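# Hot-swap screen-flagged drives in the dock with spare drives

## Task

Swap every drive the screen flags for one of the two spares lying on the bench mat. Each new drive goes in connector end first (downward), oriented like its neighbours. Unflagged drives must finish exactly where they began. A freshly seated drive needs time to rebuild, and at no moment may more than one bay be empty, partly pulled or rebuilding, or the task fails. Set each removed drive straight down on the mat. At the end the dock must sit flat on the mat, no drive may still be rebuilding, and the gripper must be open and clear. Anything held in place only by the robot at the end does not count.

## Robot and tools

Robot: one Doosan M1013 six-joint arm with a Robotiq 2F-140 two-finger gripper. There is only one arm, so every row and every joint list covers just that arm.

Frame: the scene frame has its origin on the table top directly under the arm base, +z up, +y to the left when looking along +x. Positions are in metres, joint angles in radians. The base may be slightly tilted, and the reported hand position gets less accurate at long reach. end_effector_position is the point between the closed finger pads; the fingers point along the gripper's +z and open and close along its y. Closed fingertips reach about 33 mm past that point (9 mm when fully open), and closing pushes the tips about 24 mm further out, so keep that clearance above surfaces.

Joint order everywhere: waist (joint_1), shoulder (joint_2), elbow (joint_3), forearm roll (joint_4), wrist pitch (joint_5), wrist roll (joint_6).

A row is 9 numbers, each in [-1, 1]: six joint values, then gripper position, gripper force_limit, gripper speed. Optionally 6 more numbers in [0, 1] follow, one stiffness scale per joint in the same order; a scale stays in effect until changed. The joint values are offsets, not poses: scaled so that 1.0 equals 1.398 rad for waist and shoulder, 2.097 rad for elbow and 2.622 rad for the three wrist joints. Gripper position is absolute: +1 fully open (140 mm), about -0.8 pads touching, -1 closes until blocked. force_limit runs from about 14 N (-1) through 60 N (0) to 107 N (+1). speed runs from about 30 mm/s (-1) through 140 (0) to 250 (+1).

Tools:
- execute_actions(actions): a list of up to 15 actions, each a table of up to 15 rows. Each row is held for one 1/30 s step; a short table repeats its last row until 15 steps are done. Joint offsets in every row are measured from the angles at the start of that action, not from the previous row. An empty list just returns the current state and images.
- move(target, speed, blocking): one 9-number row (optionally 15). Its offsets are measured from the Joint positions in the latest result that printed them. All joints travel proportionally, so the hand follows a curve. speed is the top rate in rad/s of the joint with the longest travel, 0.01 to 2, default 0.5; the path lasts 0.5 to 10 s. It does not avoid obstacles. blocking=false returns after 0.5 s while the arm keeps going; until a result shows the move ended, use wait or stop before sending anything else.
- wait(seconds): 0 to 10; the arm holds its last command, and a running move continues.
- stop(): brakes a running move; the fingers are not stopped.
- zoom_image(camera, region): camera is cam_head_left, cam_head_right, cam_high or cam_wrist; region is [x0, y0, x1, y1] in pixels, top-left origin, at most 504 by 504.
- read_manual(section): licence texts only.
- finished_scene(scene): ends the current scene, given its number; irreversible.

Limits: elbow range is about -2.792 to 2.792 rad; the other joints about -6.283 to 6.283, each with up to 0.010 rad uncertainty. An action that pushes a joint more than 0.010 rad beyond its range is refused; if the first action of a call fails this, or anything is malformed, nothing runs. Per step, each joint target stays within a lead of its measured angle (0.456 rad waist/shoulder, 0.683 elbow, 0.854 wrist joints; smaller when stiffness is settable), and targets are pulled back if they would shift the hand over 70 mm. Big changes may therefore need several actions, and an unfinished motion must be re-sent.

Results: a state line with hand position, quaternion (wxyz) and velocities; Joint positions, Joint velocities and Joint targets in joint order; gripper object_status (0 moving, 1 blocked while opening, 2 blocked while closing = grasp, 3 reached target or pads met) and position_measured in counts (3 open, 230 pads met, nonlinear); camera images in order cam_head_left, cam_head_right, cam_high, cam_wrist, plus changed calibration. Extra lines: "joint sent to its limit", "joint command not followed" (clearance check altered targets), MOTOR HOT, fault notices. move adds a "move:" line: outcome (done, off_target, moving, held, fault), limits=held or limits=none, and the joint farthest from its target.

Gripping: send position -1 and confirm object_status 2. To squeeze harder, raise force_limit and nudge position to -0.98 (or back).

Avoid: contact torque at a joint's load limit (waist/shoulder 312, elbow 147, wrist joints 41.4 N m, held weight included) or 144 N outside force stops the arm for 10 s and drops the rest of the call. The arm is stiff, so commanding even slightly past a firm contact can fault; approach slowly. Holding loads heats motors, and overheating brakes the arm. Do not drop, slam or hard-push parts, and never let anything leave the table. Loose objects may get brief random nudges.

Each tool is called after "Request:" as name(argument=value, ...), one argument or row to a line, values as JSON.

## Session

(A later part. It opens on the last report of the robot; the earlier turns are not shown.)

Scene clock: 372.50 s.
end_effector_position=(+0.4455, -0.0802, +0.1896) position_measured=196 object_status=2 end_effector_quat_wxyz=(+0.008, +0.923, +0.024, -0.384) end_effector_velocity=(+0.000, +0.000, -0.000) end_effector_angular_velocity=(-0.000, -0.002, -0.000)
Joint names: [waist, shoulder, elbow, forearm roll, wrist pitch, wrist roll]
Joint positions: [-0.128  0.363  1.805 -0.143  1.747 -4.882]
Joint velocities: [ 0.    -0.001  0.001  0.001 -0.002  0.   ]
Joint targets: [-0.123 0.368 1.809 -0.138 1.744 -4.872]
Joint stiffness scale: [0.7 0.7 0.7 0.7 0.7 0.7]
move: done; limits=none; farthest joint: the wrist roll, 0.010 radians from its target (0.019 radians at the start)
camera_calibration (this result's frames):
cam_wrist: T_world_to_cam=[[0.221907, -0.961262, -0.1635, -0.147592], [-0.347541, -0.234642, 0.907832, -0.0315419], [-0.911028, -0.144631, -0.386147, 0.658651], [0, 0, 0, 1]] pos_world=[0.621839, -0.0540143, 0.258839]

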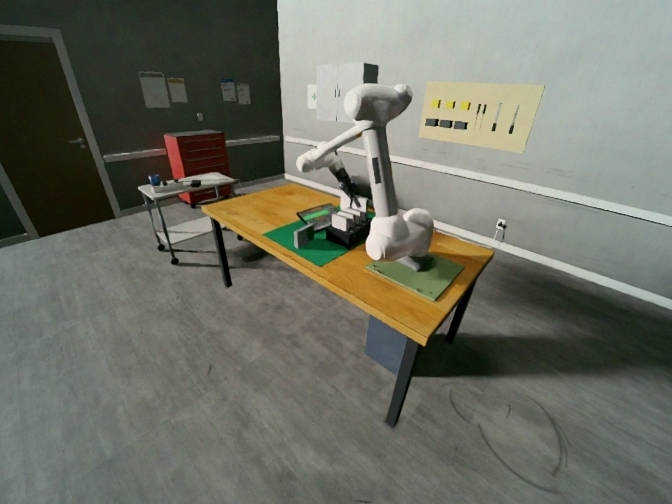

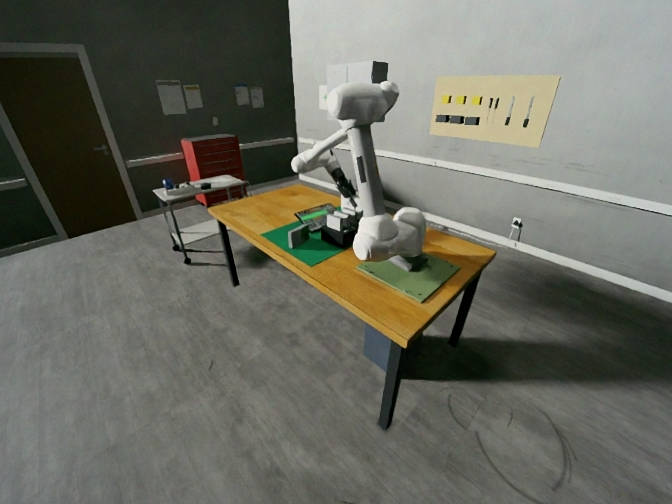

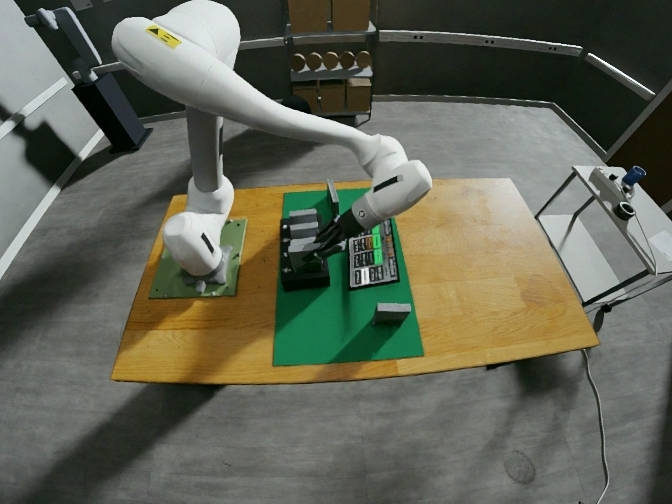

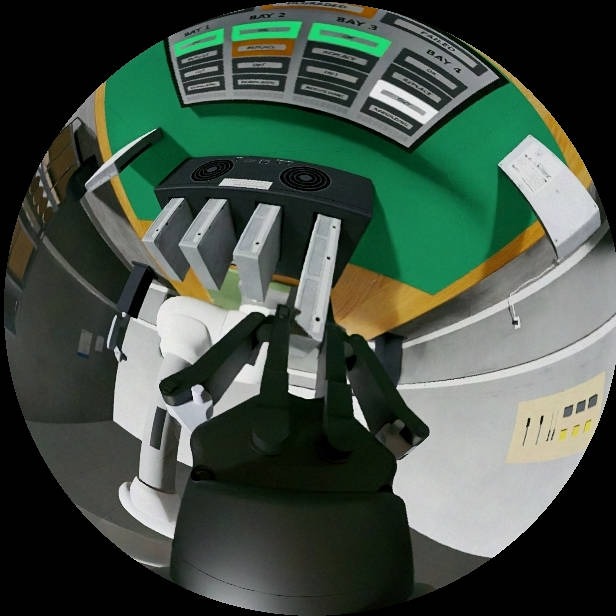

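Request:
move(
  target=[0.0043,0.0482,0.0226,0.003,-0.0399,0.011,-1,1,0,0.5,0.5,0.5,0.5,0.5,0.5],
  speed=0.07,
)

Scene clock: 383.67 s.
end_effector_position=(+0.4460, -0.0804, +0.1339) position_measured=196 object_status=2 end_effector_quat_wxyz=(+0.008, +0.923, +0.024, -0.384) end_effector_velocity=(+0.001, -0.000, +0.000) end_effector_angular_velocity=(-0.000, -0.002, -0.000)
Joint names: [waist, shoulder, elbow, forearm roll, wrist pitch, wrist roll]
Joint positions: [-0.128  0.42   1.843 -0.142  1.654 -4.867]
Joint velocities: [-0.    -0.001 -0.001 -0.    -0.001  0.   ]
Joint targets: [-0.122 0.431 1.852 -0.136 1.643 -4.853]
Joint stiffness scale: [0.5 0.5 0.5 0.5 0.5 0.5]
move: off_target; limits=none; farthest joint: the wrist roll, 0.014 radians from its target (0.028 radians at the start)
camera_calibration (this result's frames):
cam_wrist: T_world_to_cam=[[0.221241, -0.961558, -0.162659, -0.156771], [-0.346713, -0.23345, 0.908456, 0.0188221], [-0.911506, -0.144591, -0.385033, 0.637724], [0, 0, 0, 1]] pos_world=[0.622499, -0.0541412, 0.202945]

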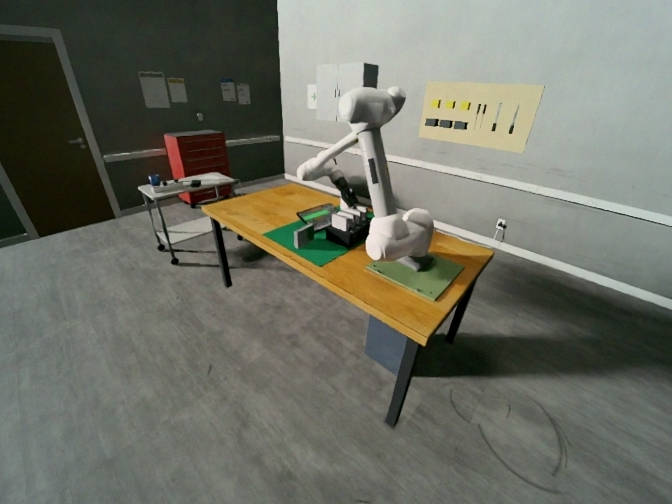

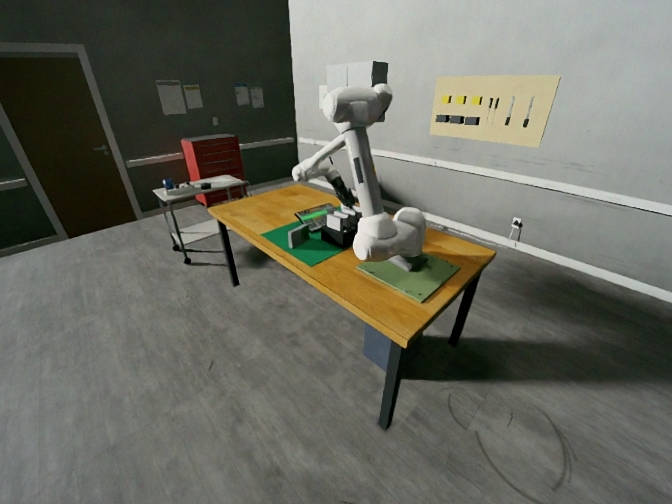

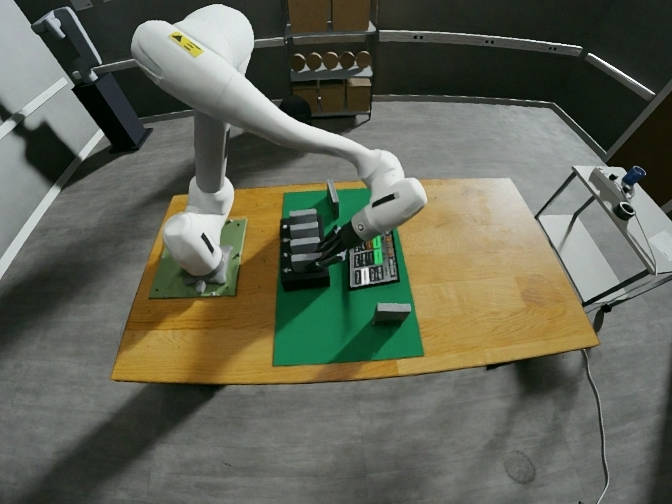

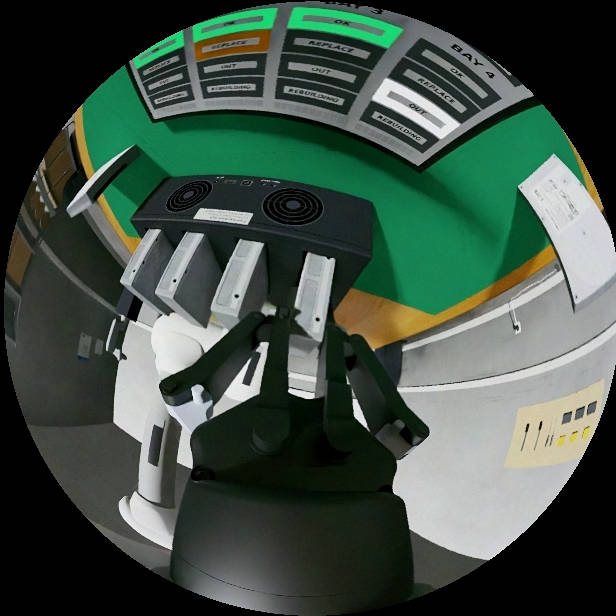

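Request:
move(
  target=[0.0043,0.0172,0.0076,0.0023,-0.0118,0.0065,-1,1,0,0.5,0.5,0.5,0.5,0.5,0.5],
  speed=0.03,
)

Scene clock: 396.37 s.
end_effector_position=(+0.4462, -0.0803, +0.1288) position_measured=196 object_status=2 end_effector_quat_wxyz=(+0.008, +0.923, +0.023, -0.385) end_effector_velocity=(+0.000, -0.000, +0.001) end_effector_angular_velocity=(-0.001, -0.002, -0.000)
Joint names: [waist, shoulder, elbow, forearm roll, wrist pitch, wrist roll]
Joint positions: [-0.128  0.427  1.845 -0.142  1.647 -4.865]
Joint velocities: [-0.    -0.001 -0.     0.    -0.     0.001]
Joint targets: [-0.122 0.445 1.858 -0.136 1.623 -4.850]
Joint stiffness scale: [0.5 0.5 0.5 0.5 0.5 0.5]
move: off_target; limits=none; farthest joint: the wrist pitch, 0.024 radians from its target (0.031 radians at the start)
camera_calibration (this result's frames):
cam_wrist: T_world_to_cam=[[0.220091, -0.961903, -0.162179, -0.157188], [-0.346143, -0.232448, 0.90893, 0.0233337], [-0.912, -0.14391, -0.384116, 0.636056], [0, 0, 0, 1]] pos_world=[0.622756, -0.0542411, 0.197618]

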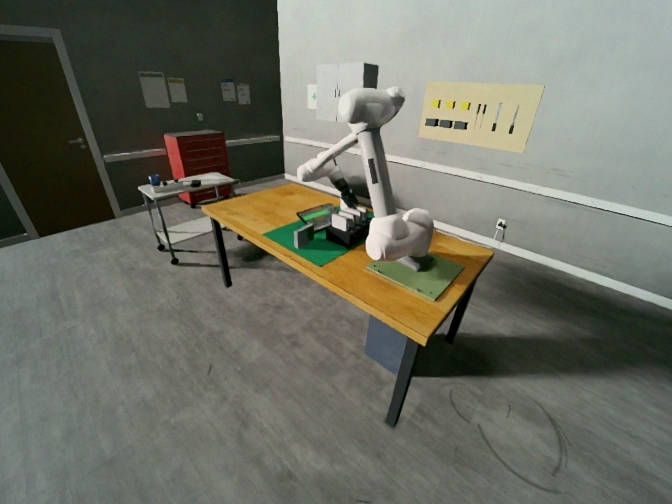

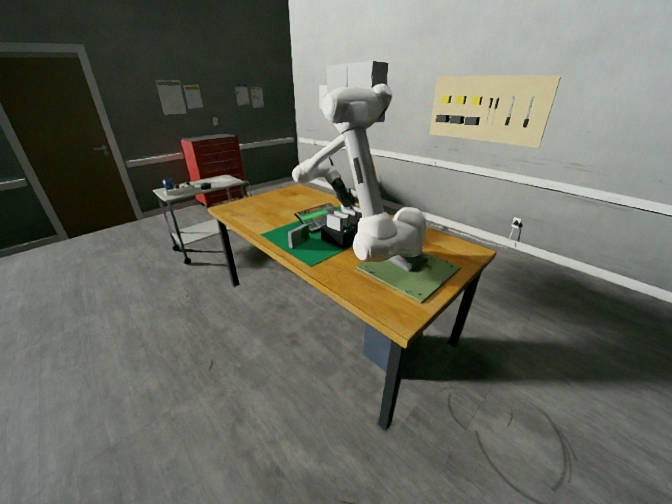

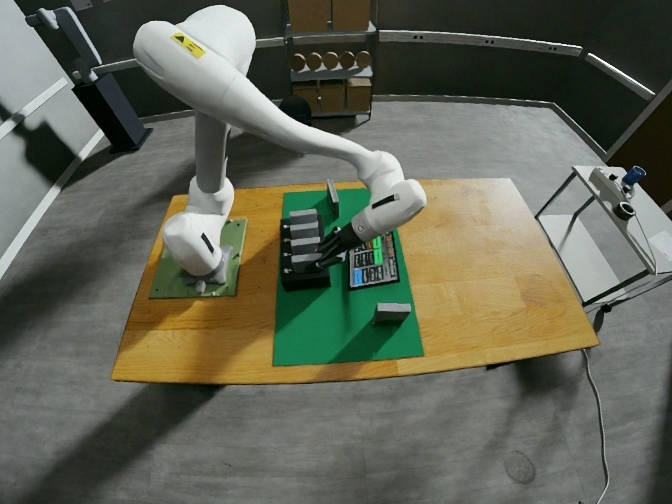

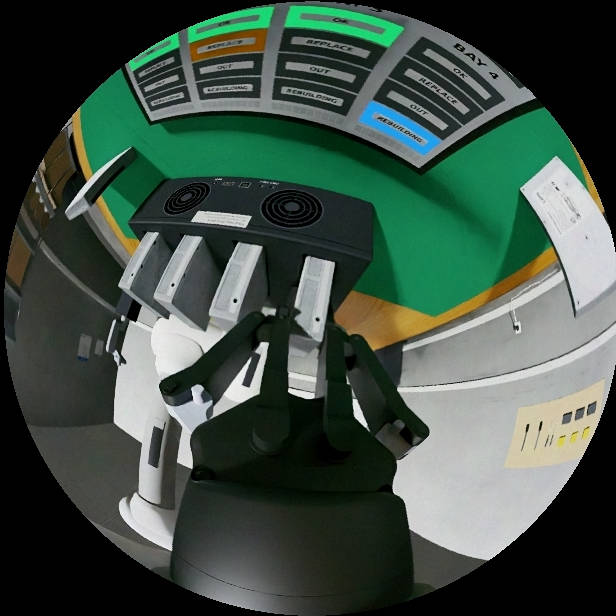

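Rebuilding. Release.

Request:
move(
  target=[0,0,0,0,0,0,-0.2,0,0,0.7,0.7,0.7,0.7,0.7,0.7],
  speed=0.1,
)

Request:
move(
  target=[0,-0.0737,-0.0375,-0.003,0.0655,-0.012,-0.2,0,0,1,1,1,1,1,1],
  speed=0.25,
)

Scene clock: 402.77 s.
end_effector_position=(+0.4465, -0.0803, +0.1297) position_measured=154 object_status=3 end_effector_quat_wxyz=(+0.009, +0.923, +0.023, -0.385) end_effector_velocity=(+0.000, -0.000, +0.001) end_effector_angular_velocity=(-0.000, -0.002, -0.000)
Joint names: [waist, shoulder, elbow, forearm roll, wrist pitch, wrist roll]
Joint positions: [-0.128  0.426  1.844 -0.142  1.649 -4.864]
Joint velocities: [ 0.    -0.001 -0.     0.    -0.     0.   ]
Joint targets: [-0.128 0.427 1.845 -0.142 1.647 -4.865]
Joint stiffness scale: [0.7 0.7 0.7 0.7 0.7 0.7]
move: done; limits=none; farthest joint: the wrist pitch, 0.002 radians from its target (0.000 radians at the start)
camera_calibration (this result's frames):
cam_wrist: T_world_to_cam=[[0.219726, -0.962038, -0.161873, -0.156994], [-0.346136, -0.232012, 0.909044, 0.0225323], [-0.912091, -0.14371, -0.383975, 0.636706], [0, 0, 0, 1]] pos_world=[0.623029, -0.0543057, 0.198583]

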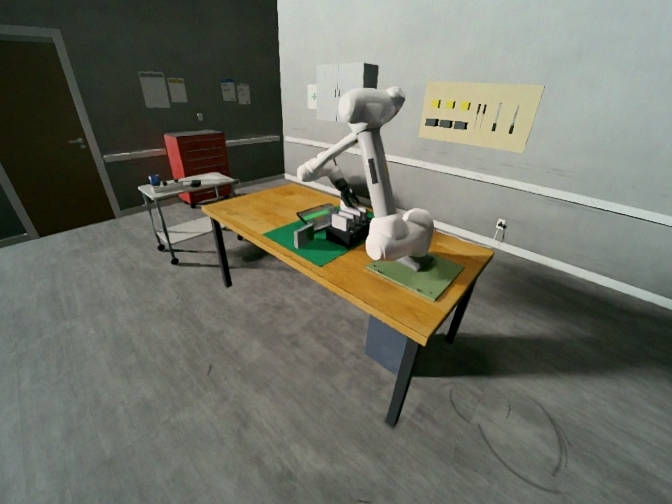

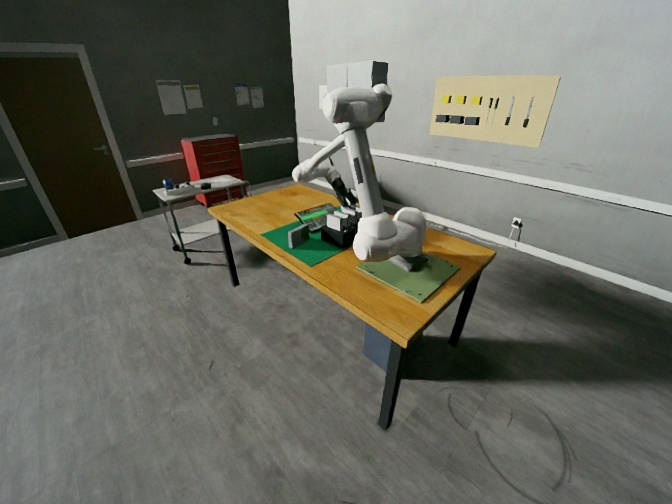

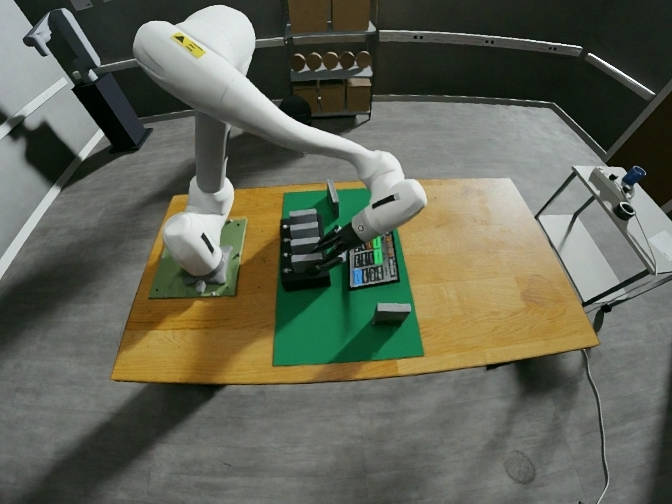

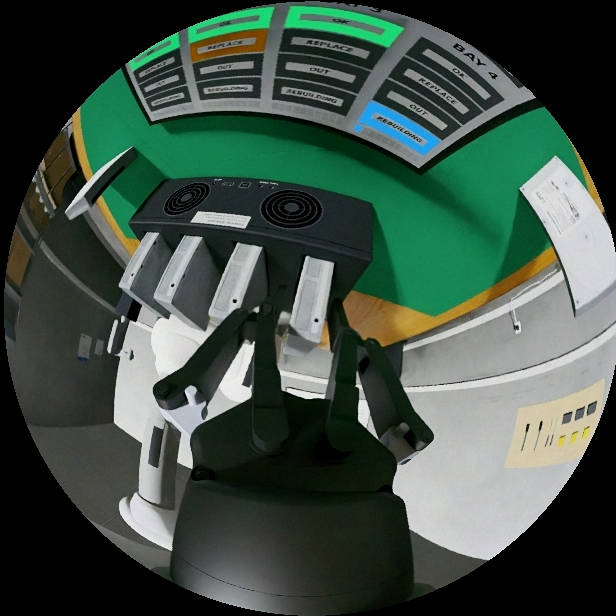

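Scene clock: 403.97 s.
end_effector_position=(+0.4463, -0.0807, +0.2314) position_measured=154 object_status=3 end_effector_quat_wxyz=(+0.009, +0.923, +0.023, -0.383) end_effector_velocity=(+0.000, -0.000, +0.000) end_effector_angular_velocity=(+0.000, +0.001, +0.000)
Joint names: [waist, shoulder, elbow, forearm roll, wrist pitch, wrist roll]
Joint positions: [-0.128  0.327  1.768 -0.146  1.818 -4.889]
Joint velocities: [ 0.     0.    -0.001 -0.     0.001 -0.001]
Joint targets: [-0.128 0.323 1.765 -0.150 1.820 -4.896]
Joint stiffness scale: [1. 1. 1. 1. 1. 1.]
move: done; limits=none; farthest joint: the wrist roll, 0.007 radians from its target (0.031 radians at the start)
camera_calibration (this result's frames):
cam_wrist: T_world_to_cam=[[0.220302, -0.962219, -0.160008, -0.141574], [-0.349397, -0.230996, 0.908054, -0.0682387], [-0.910708, -0.14414, -0.387085, 0.675621], [0, 0, 0, 1]] pos_world=[0.62264, -0.0546044, 0.300834]

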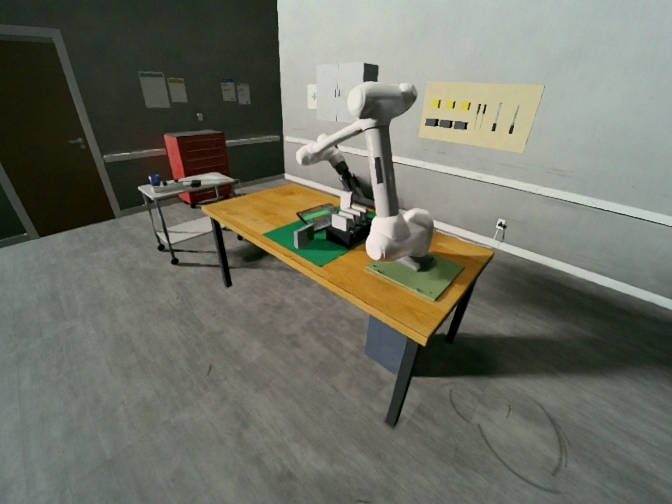

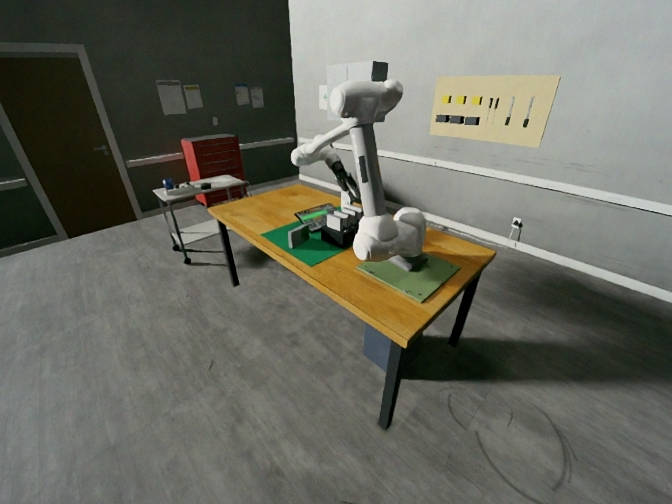

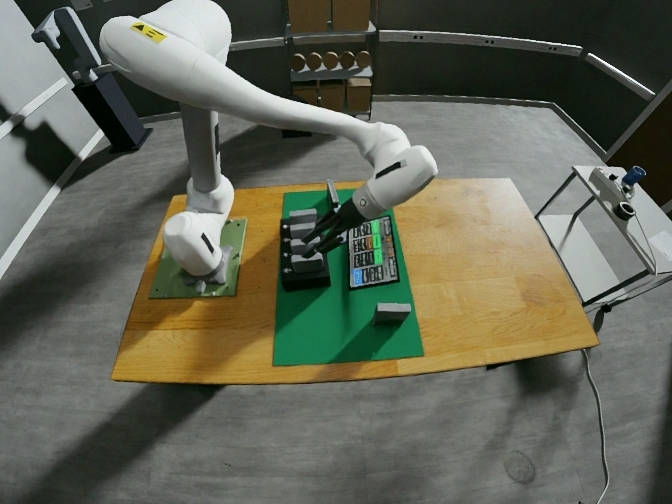

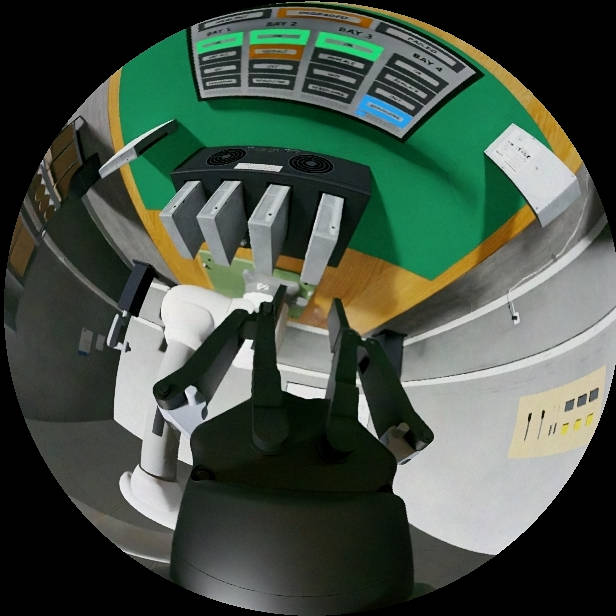

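Request:
move(
  target=[0.1325,-0.4675,0.2046,0.0572,-0.2097,0.99,-1,0,0.5],
  speed=1.2,
)

Scene clock: 449.87 s.
end_effector_position=(+0.3364, +0.0444, +0.2501) position_measured=233 object_status=3 end_effector_quat_wxyz=(-0.000, -0.371, +0.928, +0.002) end_effector_velocity=(-0.000, +0.000, +0.000) end_effector_angular_velocity=(+0.000, -0.001, -0.002)
Joint names: [waist, shoulder, elbow, forearm roll, wrist pitch, wrist roll]
Joint positions: [ 0.053 -0.323  2.194  0.     1.27  -2.301]
Joint velocities: [ 0.    -0.001 -0.     0.     0.001  0.002]
Joint targets: [0.057 -0.327 2.198 0.004 1.268 -2.294]
Joint stiffness scale: [1. 1. 1. 1. 1. 1.]
move: done; limits=none; farthest joint: the wrist roll, 0.007 radians from its target (2.595 radians at the start)
camera_calibration (this result's frames):
cam_wrist: T_world_to_cam=[[-0.840436, 0.541757, 0.01293, 0.252825], [0.50355, 0.771903, 0.388076, -0.296162], [0.200262, 0.332664, -0.921537, 0.339549], [0, 0, 0, 1]] pos_world=[0.293617, -0.0213164, 0.424571]

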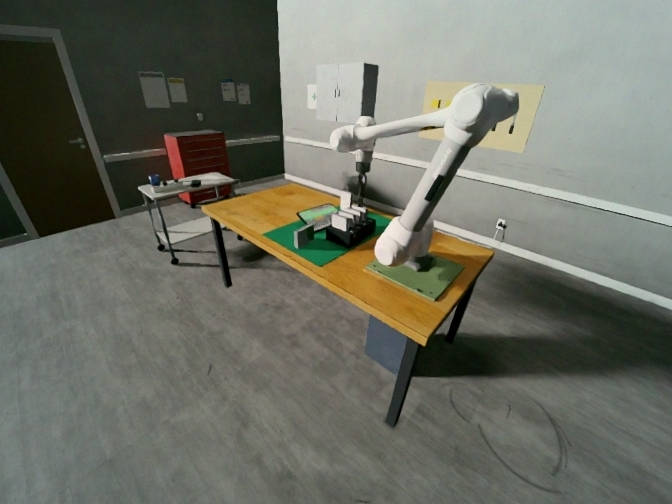

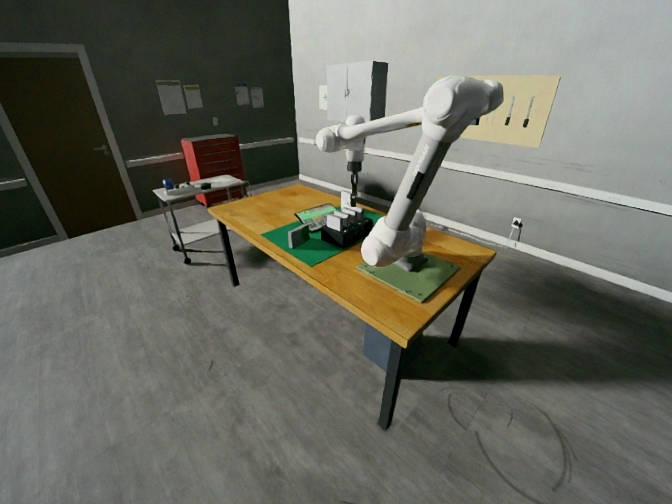

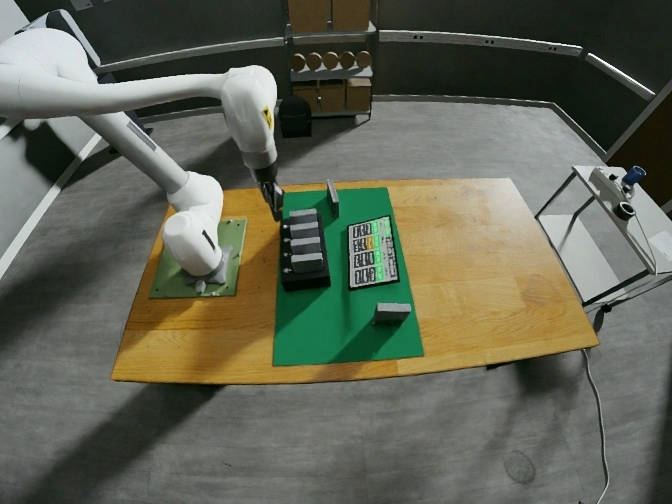

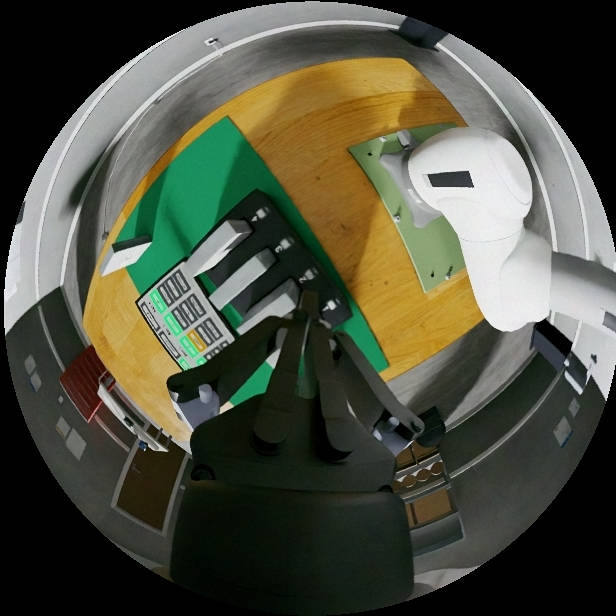

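Request:
move(
  target=[0.002,0.0554,0.062,0.001,-0.077,0.2744,-1,0,0.5],
  speed=0.7,
)

Request:
zoom_image(
  camera="cam_wrist",
  region=[200, 160, 440, 400],
)

Request:
zoom_image(
  camera="cam_high",
  region=[250, 170, 410, 300],
)

Scene clock: 461.07 s.
end_effector_position=(+0.3361, +0.0447, +0.1600) position_measured=233 object_status=3 end_effector_quat_wxyz=(-0.001, -0.024, +1.000, +0.002) end_effector_velocity=(+0.000, +0.000, +0.000) end_effector_angular_velocity=(+0.000, -0.002, -0.003)
Joint names: [waist, shoulder, elbow, forearm roll, wrist pitch, wrist roll]
Joint positions: [ 0.053 -0.249  2.321  0.     1.071 -1.588]
Joint velocities: [-0.    -0.001  0.     0.    -0.001  0.003]
Joint targets: [0.056 -0.246 2.324 0.003 1.068 -1.581]
Joint stiffness scale: [1. 1. 1. 1. 1. 1.]
move: done; limits=none; farthest joint: the wrist roll, 0.007 radians from its target (0.719 radians at the start)
camera_calibration (this result's frames):
cam_wrist: T_world_to_cam=[[-0.282015, 0.959317, 0.0133227, 0.0471878], [0.886908, 0.255383, 0.384934, -0.366505], [0.365872, 0.120373, -0.922848, 0.210497], [0, 0, 0, 1]] pos_world=[0.261349, 0.022993, 0.334708]

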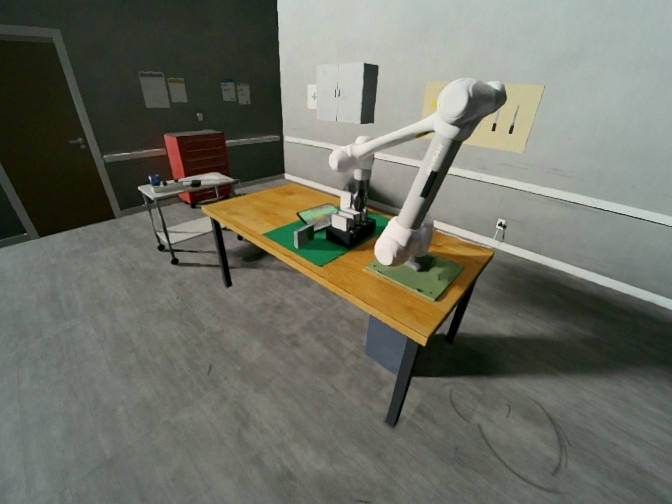

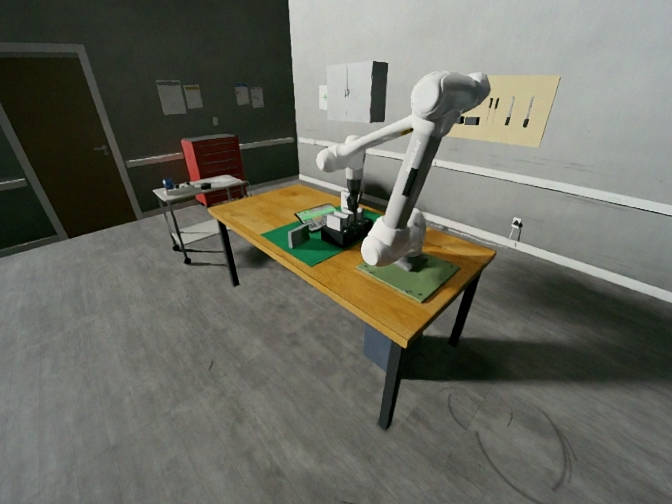

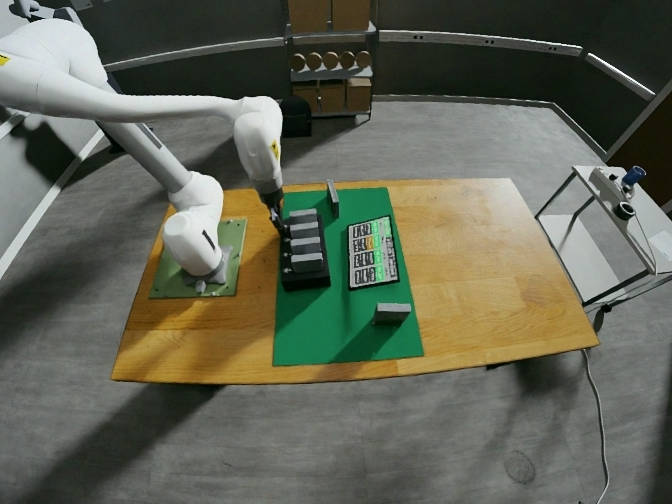

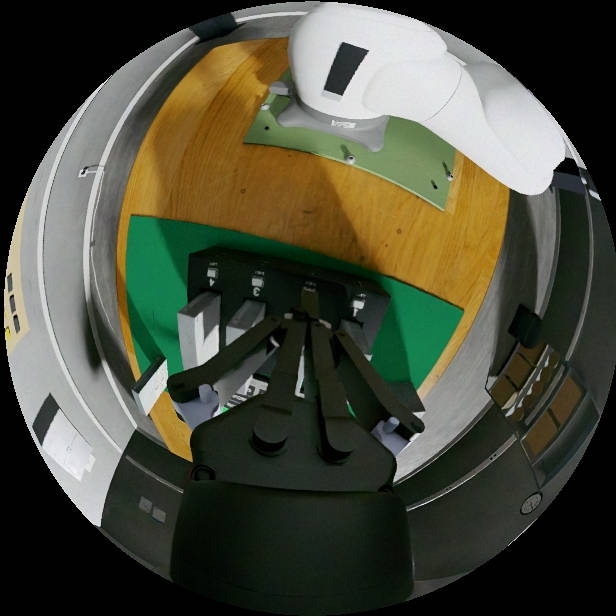

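Region (200, 160, 440, 400) of cam_wrist's 616x616 image, scaled by 2.100, with more detail than that image has.

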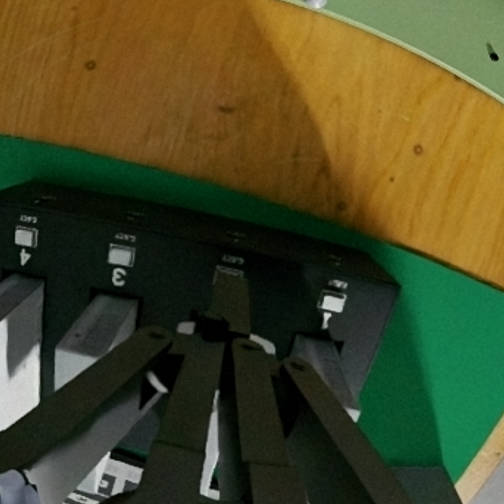

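Region (250, 170, 410, 300) of cam_high's 672x504 image, scaled by 3.150, with more detail than that image has; it fills the top 410 rows of this view, and the rest is white.

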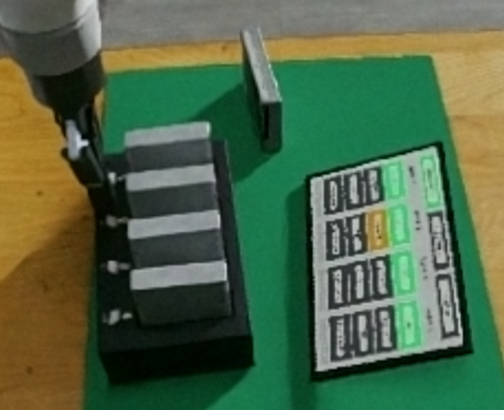

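Request:
move(
  target=[0.002,0.0514,0.035,0.001,-0.040,0.0027,-1,0,0.5,1,0.25,0.25,1,1,1],
  speed=0.08,
)

Request:
zoom_image(
  camera="cam_high",
  region=[250, 170, 410, 300],
)

Scene clock: 474.40 s.
end_effector_position=(+0.3356, +0.0448, +0.1216) position_measured=233 object_status=3 end_effector_quat_wxyz=(-0.003, -0.024, +1.000, +0.002) end_effector_velocity=(+0.000, +0.000, +0.000) end_effector_angular_velocity=(+0.001, -0.001, -0.001)
Joint names: [waist, shoulder, elbow, forearm roll, wrist pitch, wrist roll]
Joint positions: [ 0.053 -0.203  2.369  0.     0.98  -1.588]
Joint velocities: [ 0.    -0.    -0.     0.001  0.     0.001]
Joint targets: [0.056 -0.178 2.394 0.003 0.966 -1.581]
Joint stiffness scale: [1.   0.25 0.25 1.   1.   1.  ]
move: off_target; limits=none; farthest joint: the shoulder, 0.026 radians from its target (0.072 radians at the start)
camera_calibration (this result's frames):
cam_wrist: T_world_to_cam=[[-0.281647, 0.959411, 0.0143539, 0.047165], [0.888423, 0.255099, 0.381614, -0.351361], [0.362462, 0.120233, -0.924211, 0.176591], [0, 0, 0, 1]] pos_world=[0.261433, 0.0231489, 0.296615]

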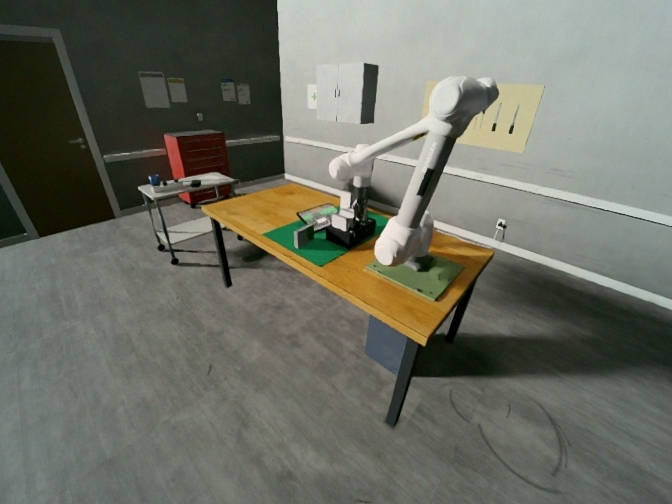

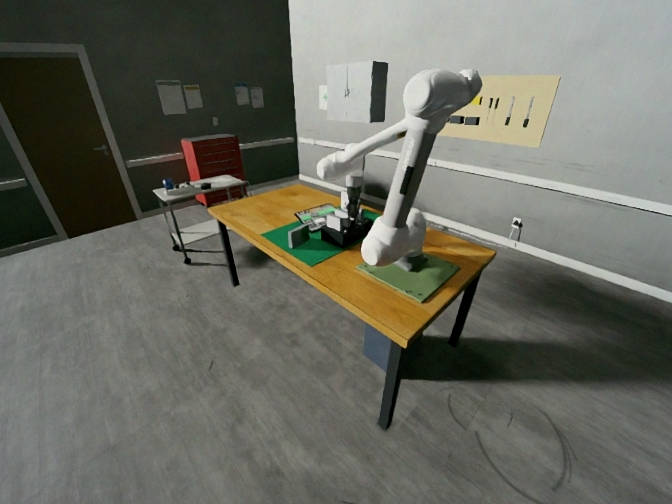

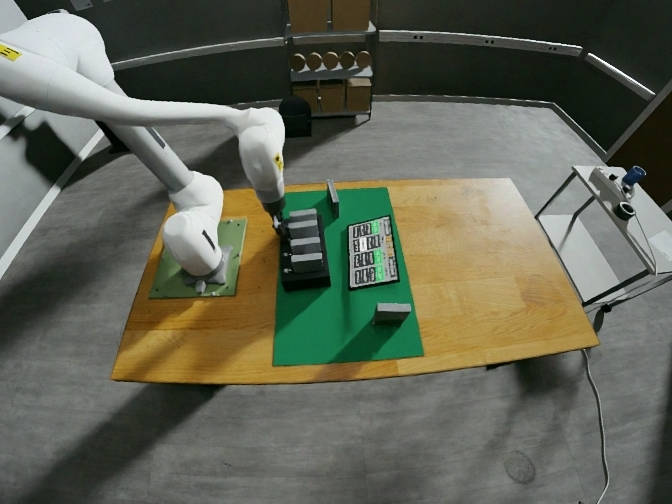

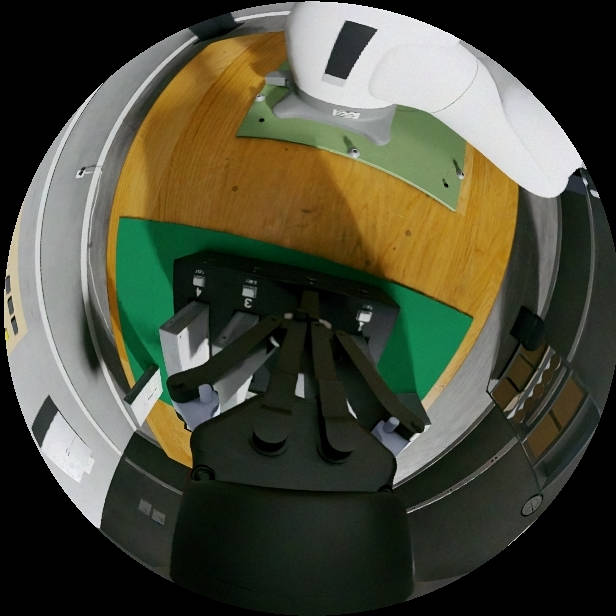

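Region (250, 170, 410, 300) of cam_high's 672x504 image, scaled by 3.150, with more detail than that image has; it fills the top 410 rows of this view, and the rest is white.

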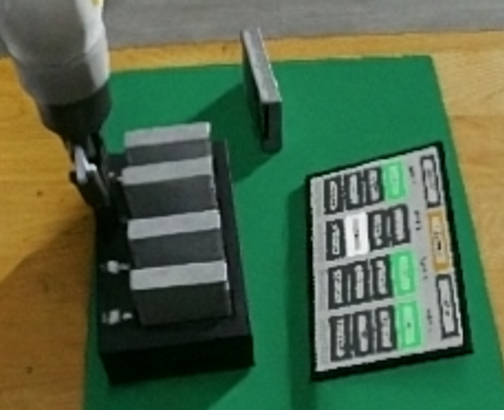

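Request:
move(
  target=[0.002,-0.0884,-0.0858,0.001,0.1122,0.0027,-1,0,0.5,1,1,1,1,1,1],
  speed=0.4,
)

Request:
move(
  target=[0.0075,0.1202,-0.04,0.001,-0.0332,0.0048,-0.1,0.3,0.5],
  speed=0.35,
)

Request:
zoom_image(
  camera="cam_wrist",
  region=[190, 160, 430, 400],
)

Scene clock: 501.20 s.
end_effector_position=(+0.3371, +0.0445, +0.2513) position_measured=233 object_status=3 end_effector_quat_wxyz=(-0.001, -0.024, +1.000, +0.002) end_effector_velocity=(-0.001, -0.000, +0.000) end_effector_angular_velocity=(-0.000, +0.003, -0.000)
Joint names: [waist, shoulder, elbow, forearm roll, wrist pitch, wrist roll]
Joint positions: [ 0.053 -0.323  2.192  0.     1.272 -1.588]
Joint velocities: [ 0.    -0.    -0.001 -0.     0.003  0.   ]
Joint targets: [0.056 -0.326 2.189 0.003 1.275 -1.581]
Joint stiffness scale: [1. 1. 1. 1. 1. 1.]
move: done; limits=none; farthest joint: the wrist roll, 0.007 radians from its target (0.007 radians at the start)
camera_calibration (this result's frames):
cam_wrist: T_world_to_cam=[[-0.281564, 0.959451, 0.0132625, 0.046251], [0.886612, 0.254854, 0.385964, -0.402567], [0.366933, 0.120432, -0.922419, 0.293949], [0, 0, 0, 1]] pos_world=[0.262084, 0.0228192, 0.425906]

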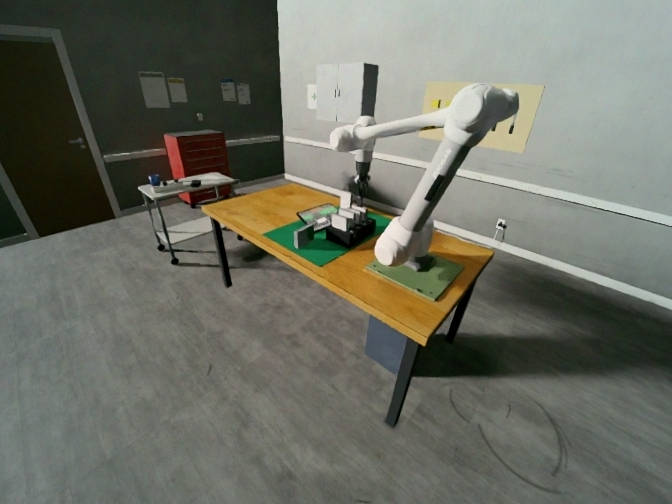

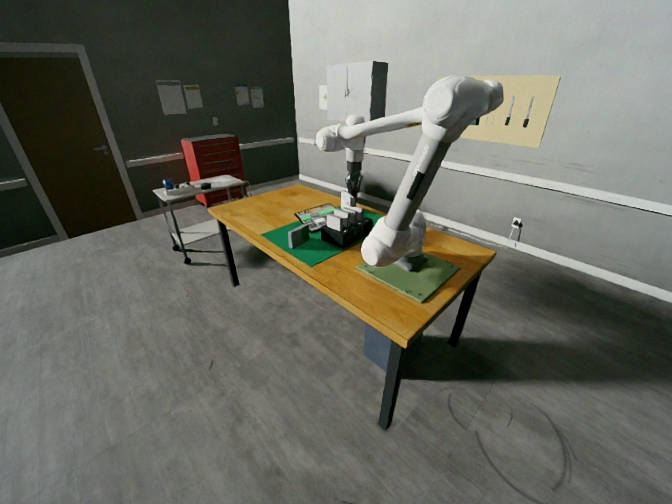

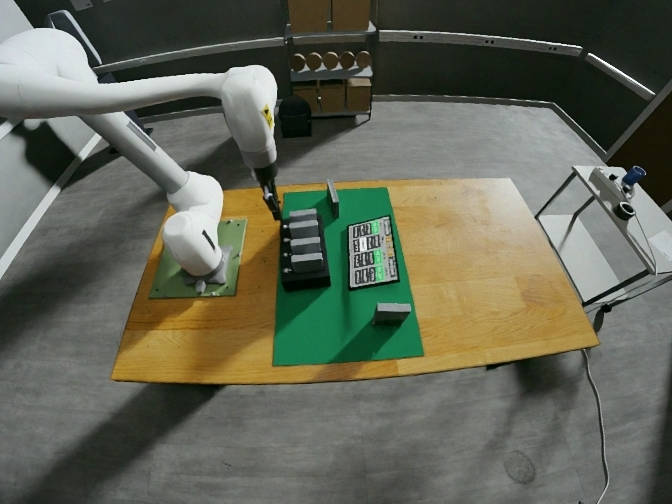

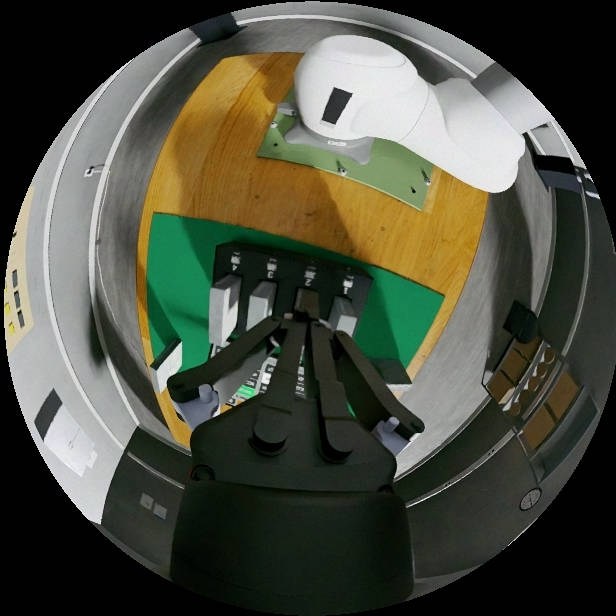

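Scene clock: 502.20 s.
end_effector_position=(+0.4202, +0.0500, +0.2312) position_measured=141 object_status=3 end_effector_quat_wxyz=(-0.000, -0.025, +1.000, +0.002) end_effector_velocity=(+0.002, +0.000, +0.000) end_effector_angular_velocity=(+0.000, -0.002, +0.000)
Joint names: [waist, shoulder, elbow, forearm roll, wrist pitch, wrist roll]
Joint positions: [ 0.06  -0.158  2.111  0.     1.187 -1.582]
Joint velocities: [ 0.     0.002 -0.002 -0.    -0.002  0.   ]
Joint targets: [0.063 -0.155 2.108 0.003 1.185 -1.575]
Joint stiffness scale: [1. 1. 1. 1. 1. 1.]
move: done; limits=none; farthest joint: the wrist roll, 0.007 radians from its target (0.013 radians at the start)
camera_calibration (this result's frames):
cam_wrist: T_world_to_cam=[[-0.282454, 0.959192, 0.0130415, 0.0650961], [0.885989, 0.255638, 0.386875, -0.469914], [0.367754, 0.120829, -0.92204, 0.243882], [0, 0, 0, 1]] pos_world=[0.345037, 0.0282203, 0.405818]

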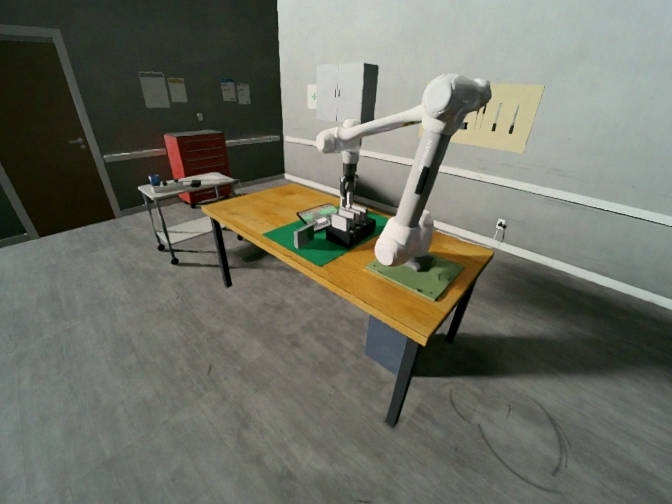

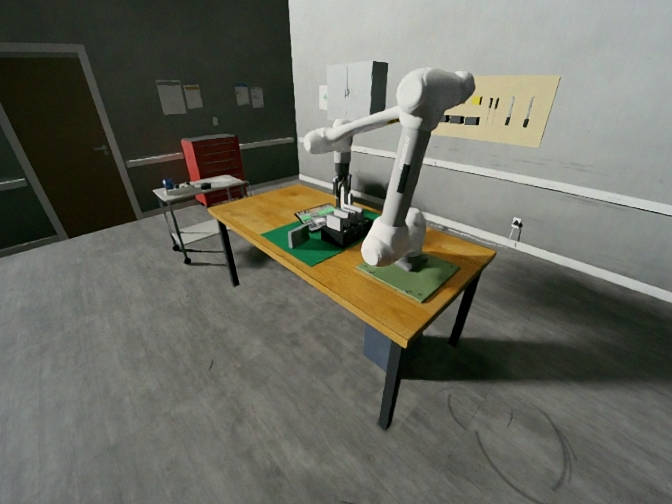

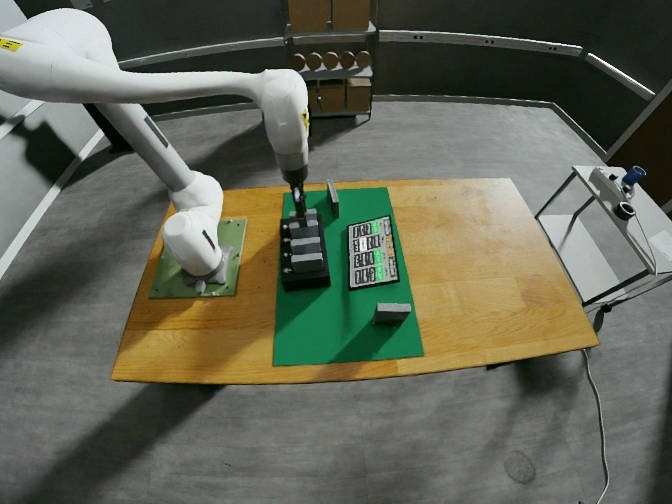

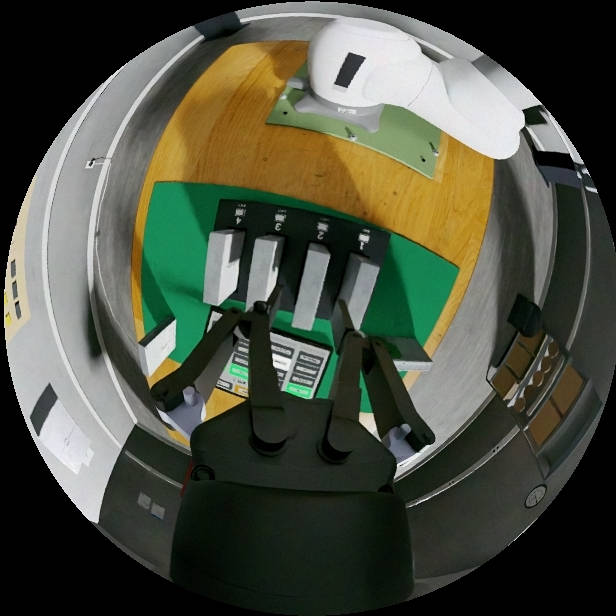

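Region (190, 160, 430, 400) of cam_wrist's 616x616 image, scaled by 2.100, with more detail than that image has.

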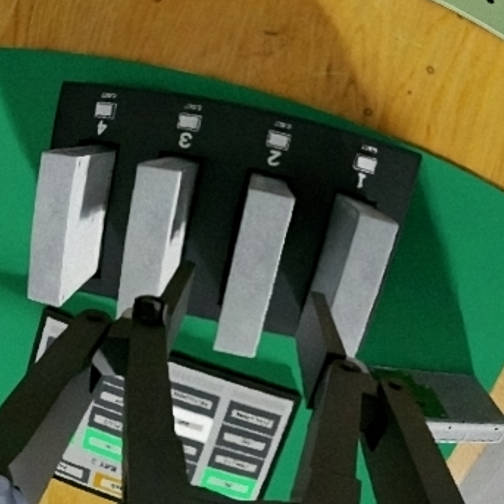

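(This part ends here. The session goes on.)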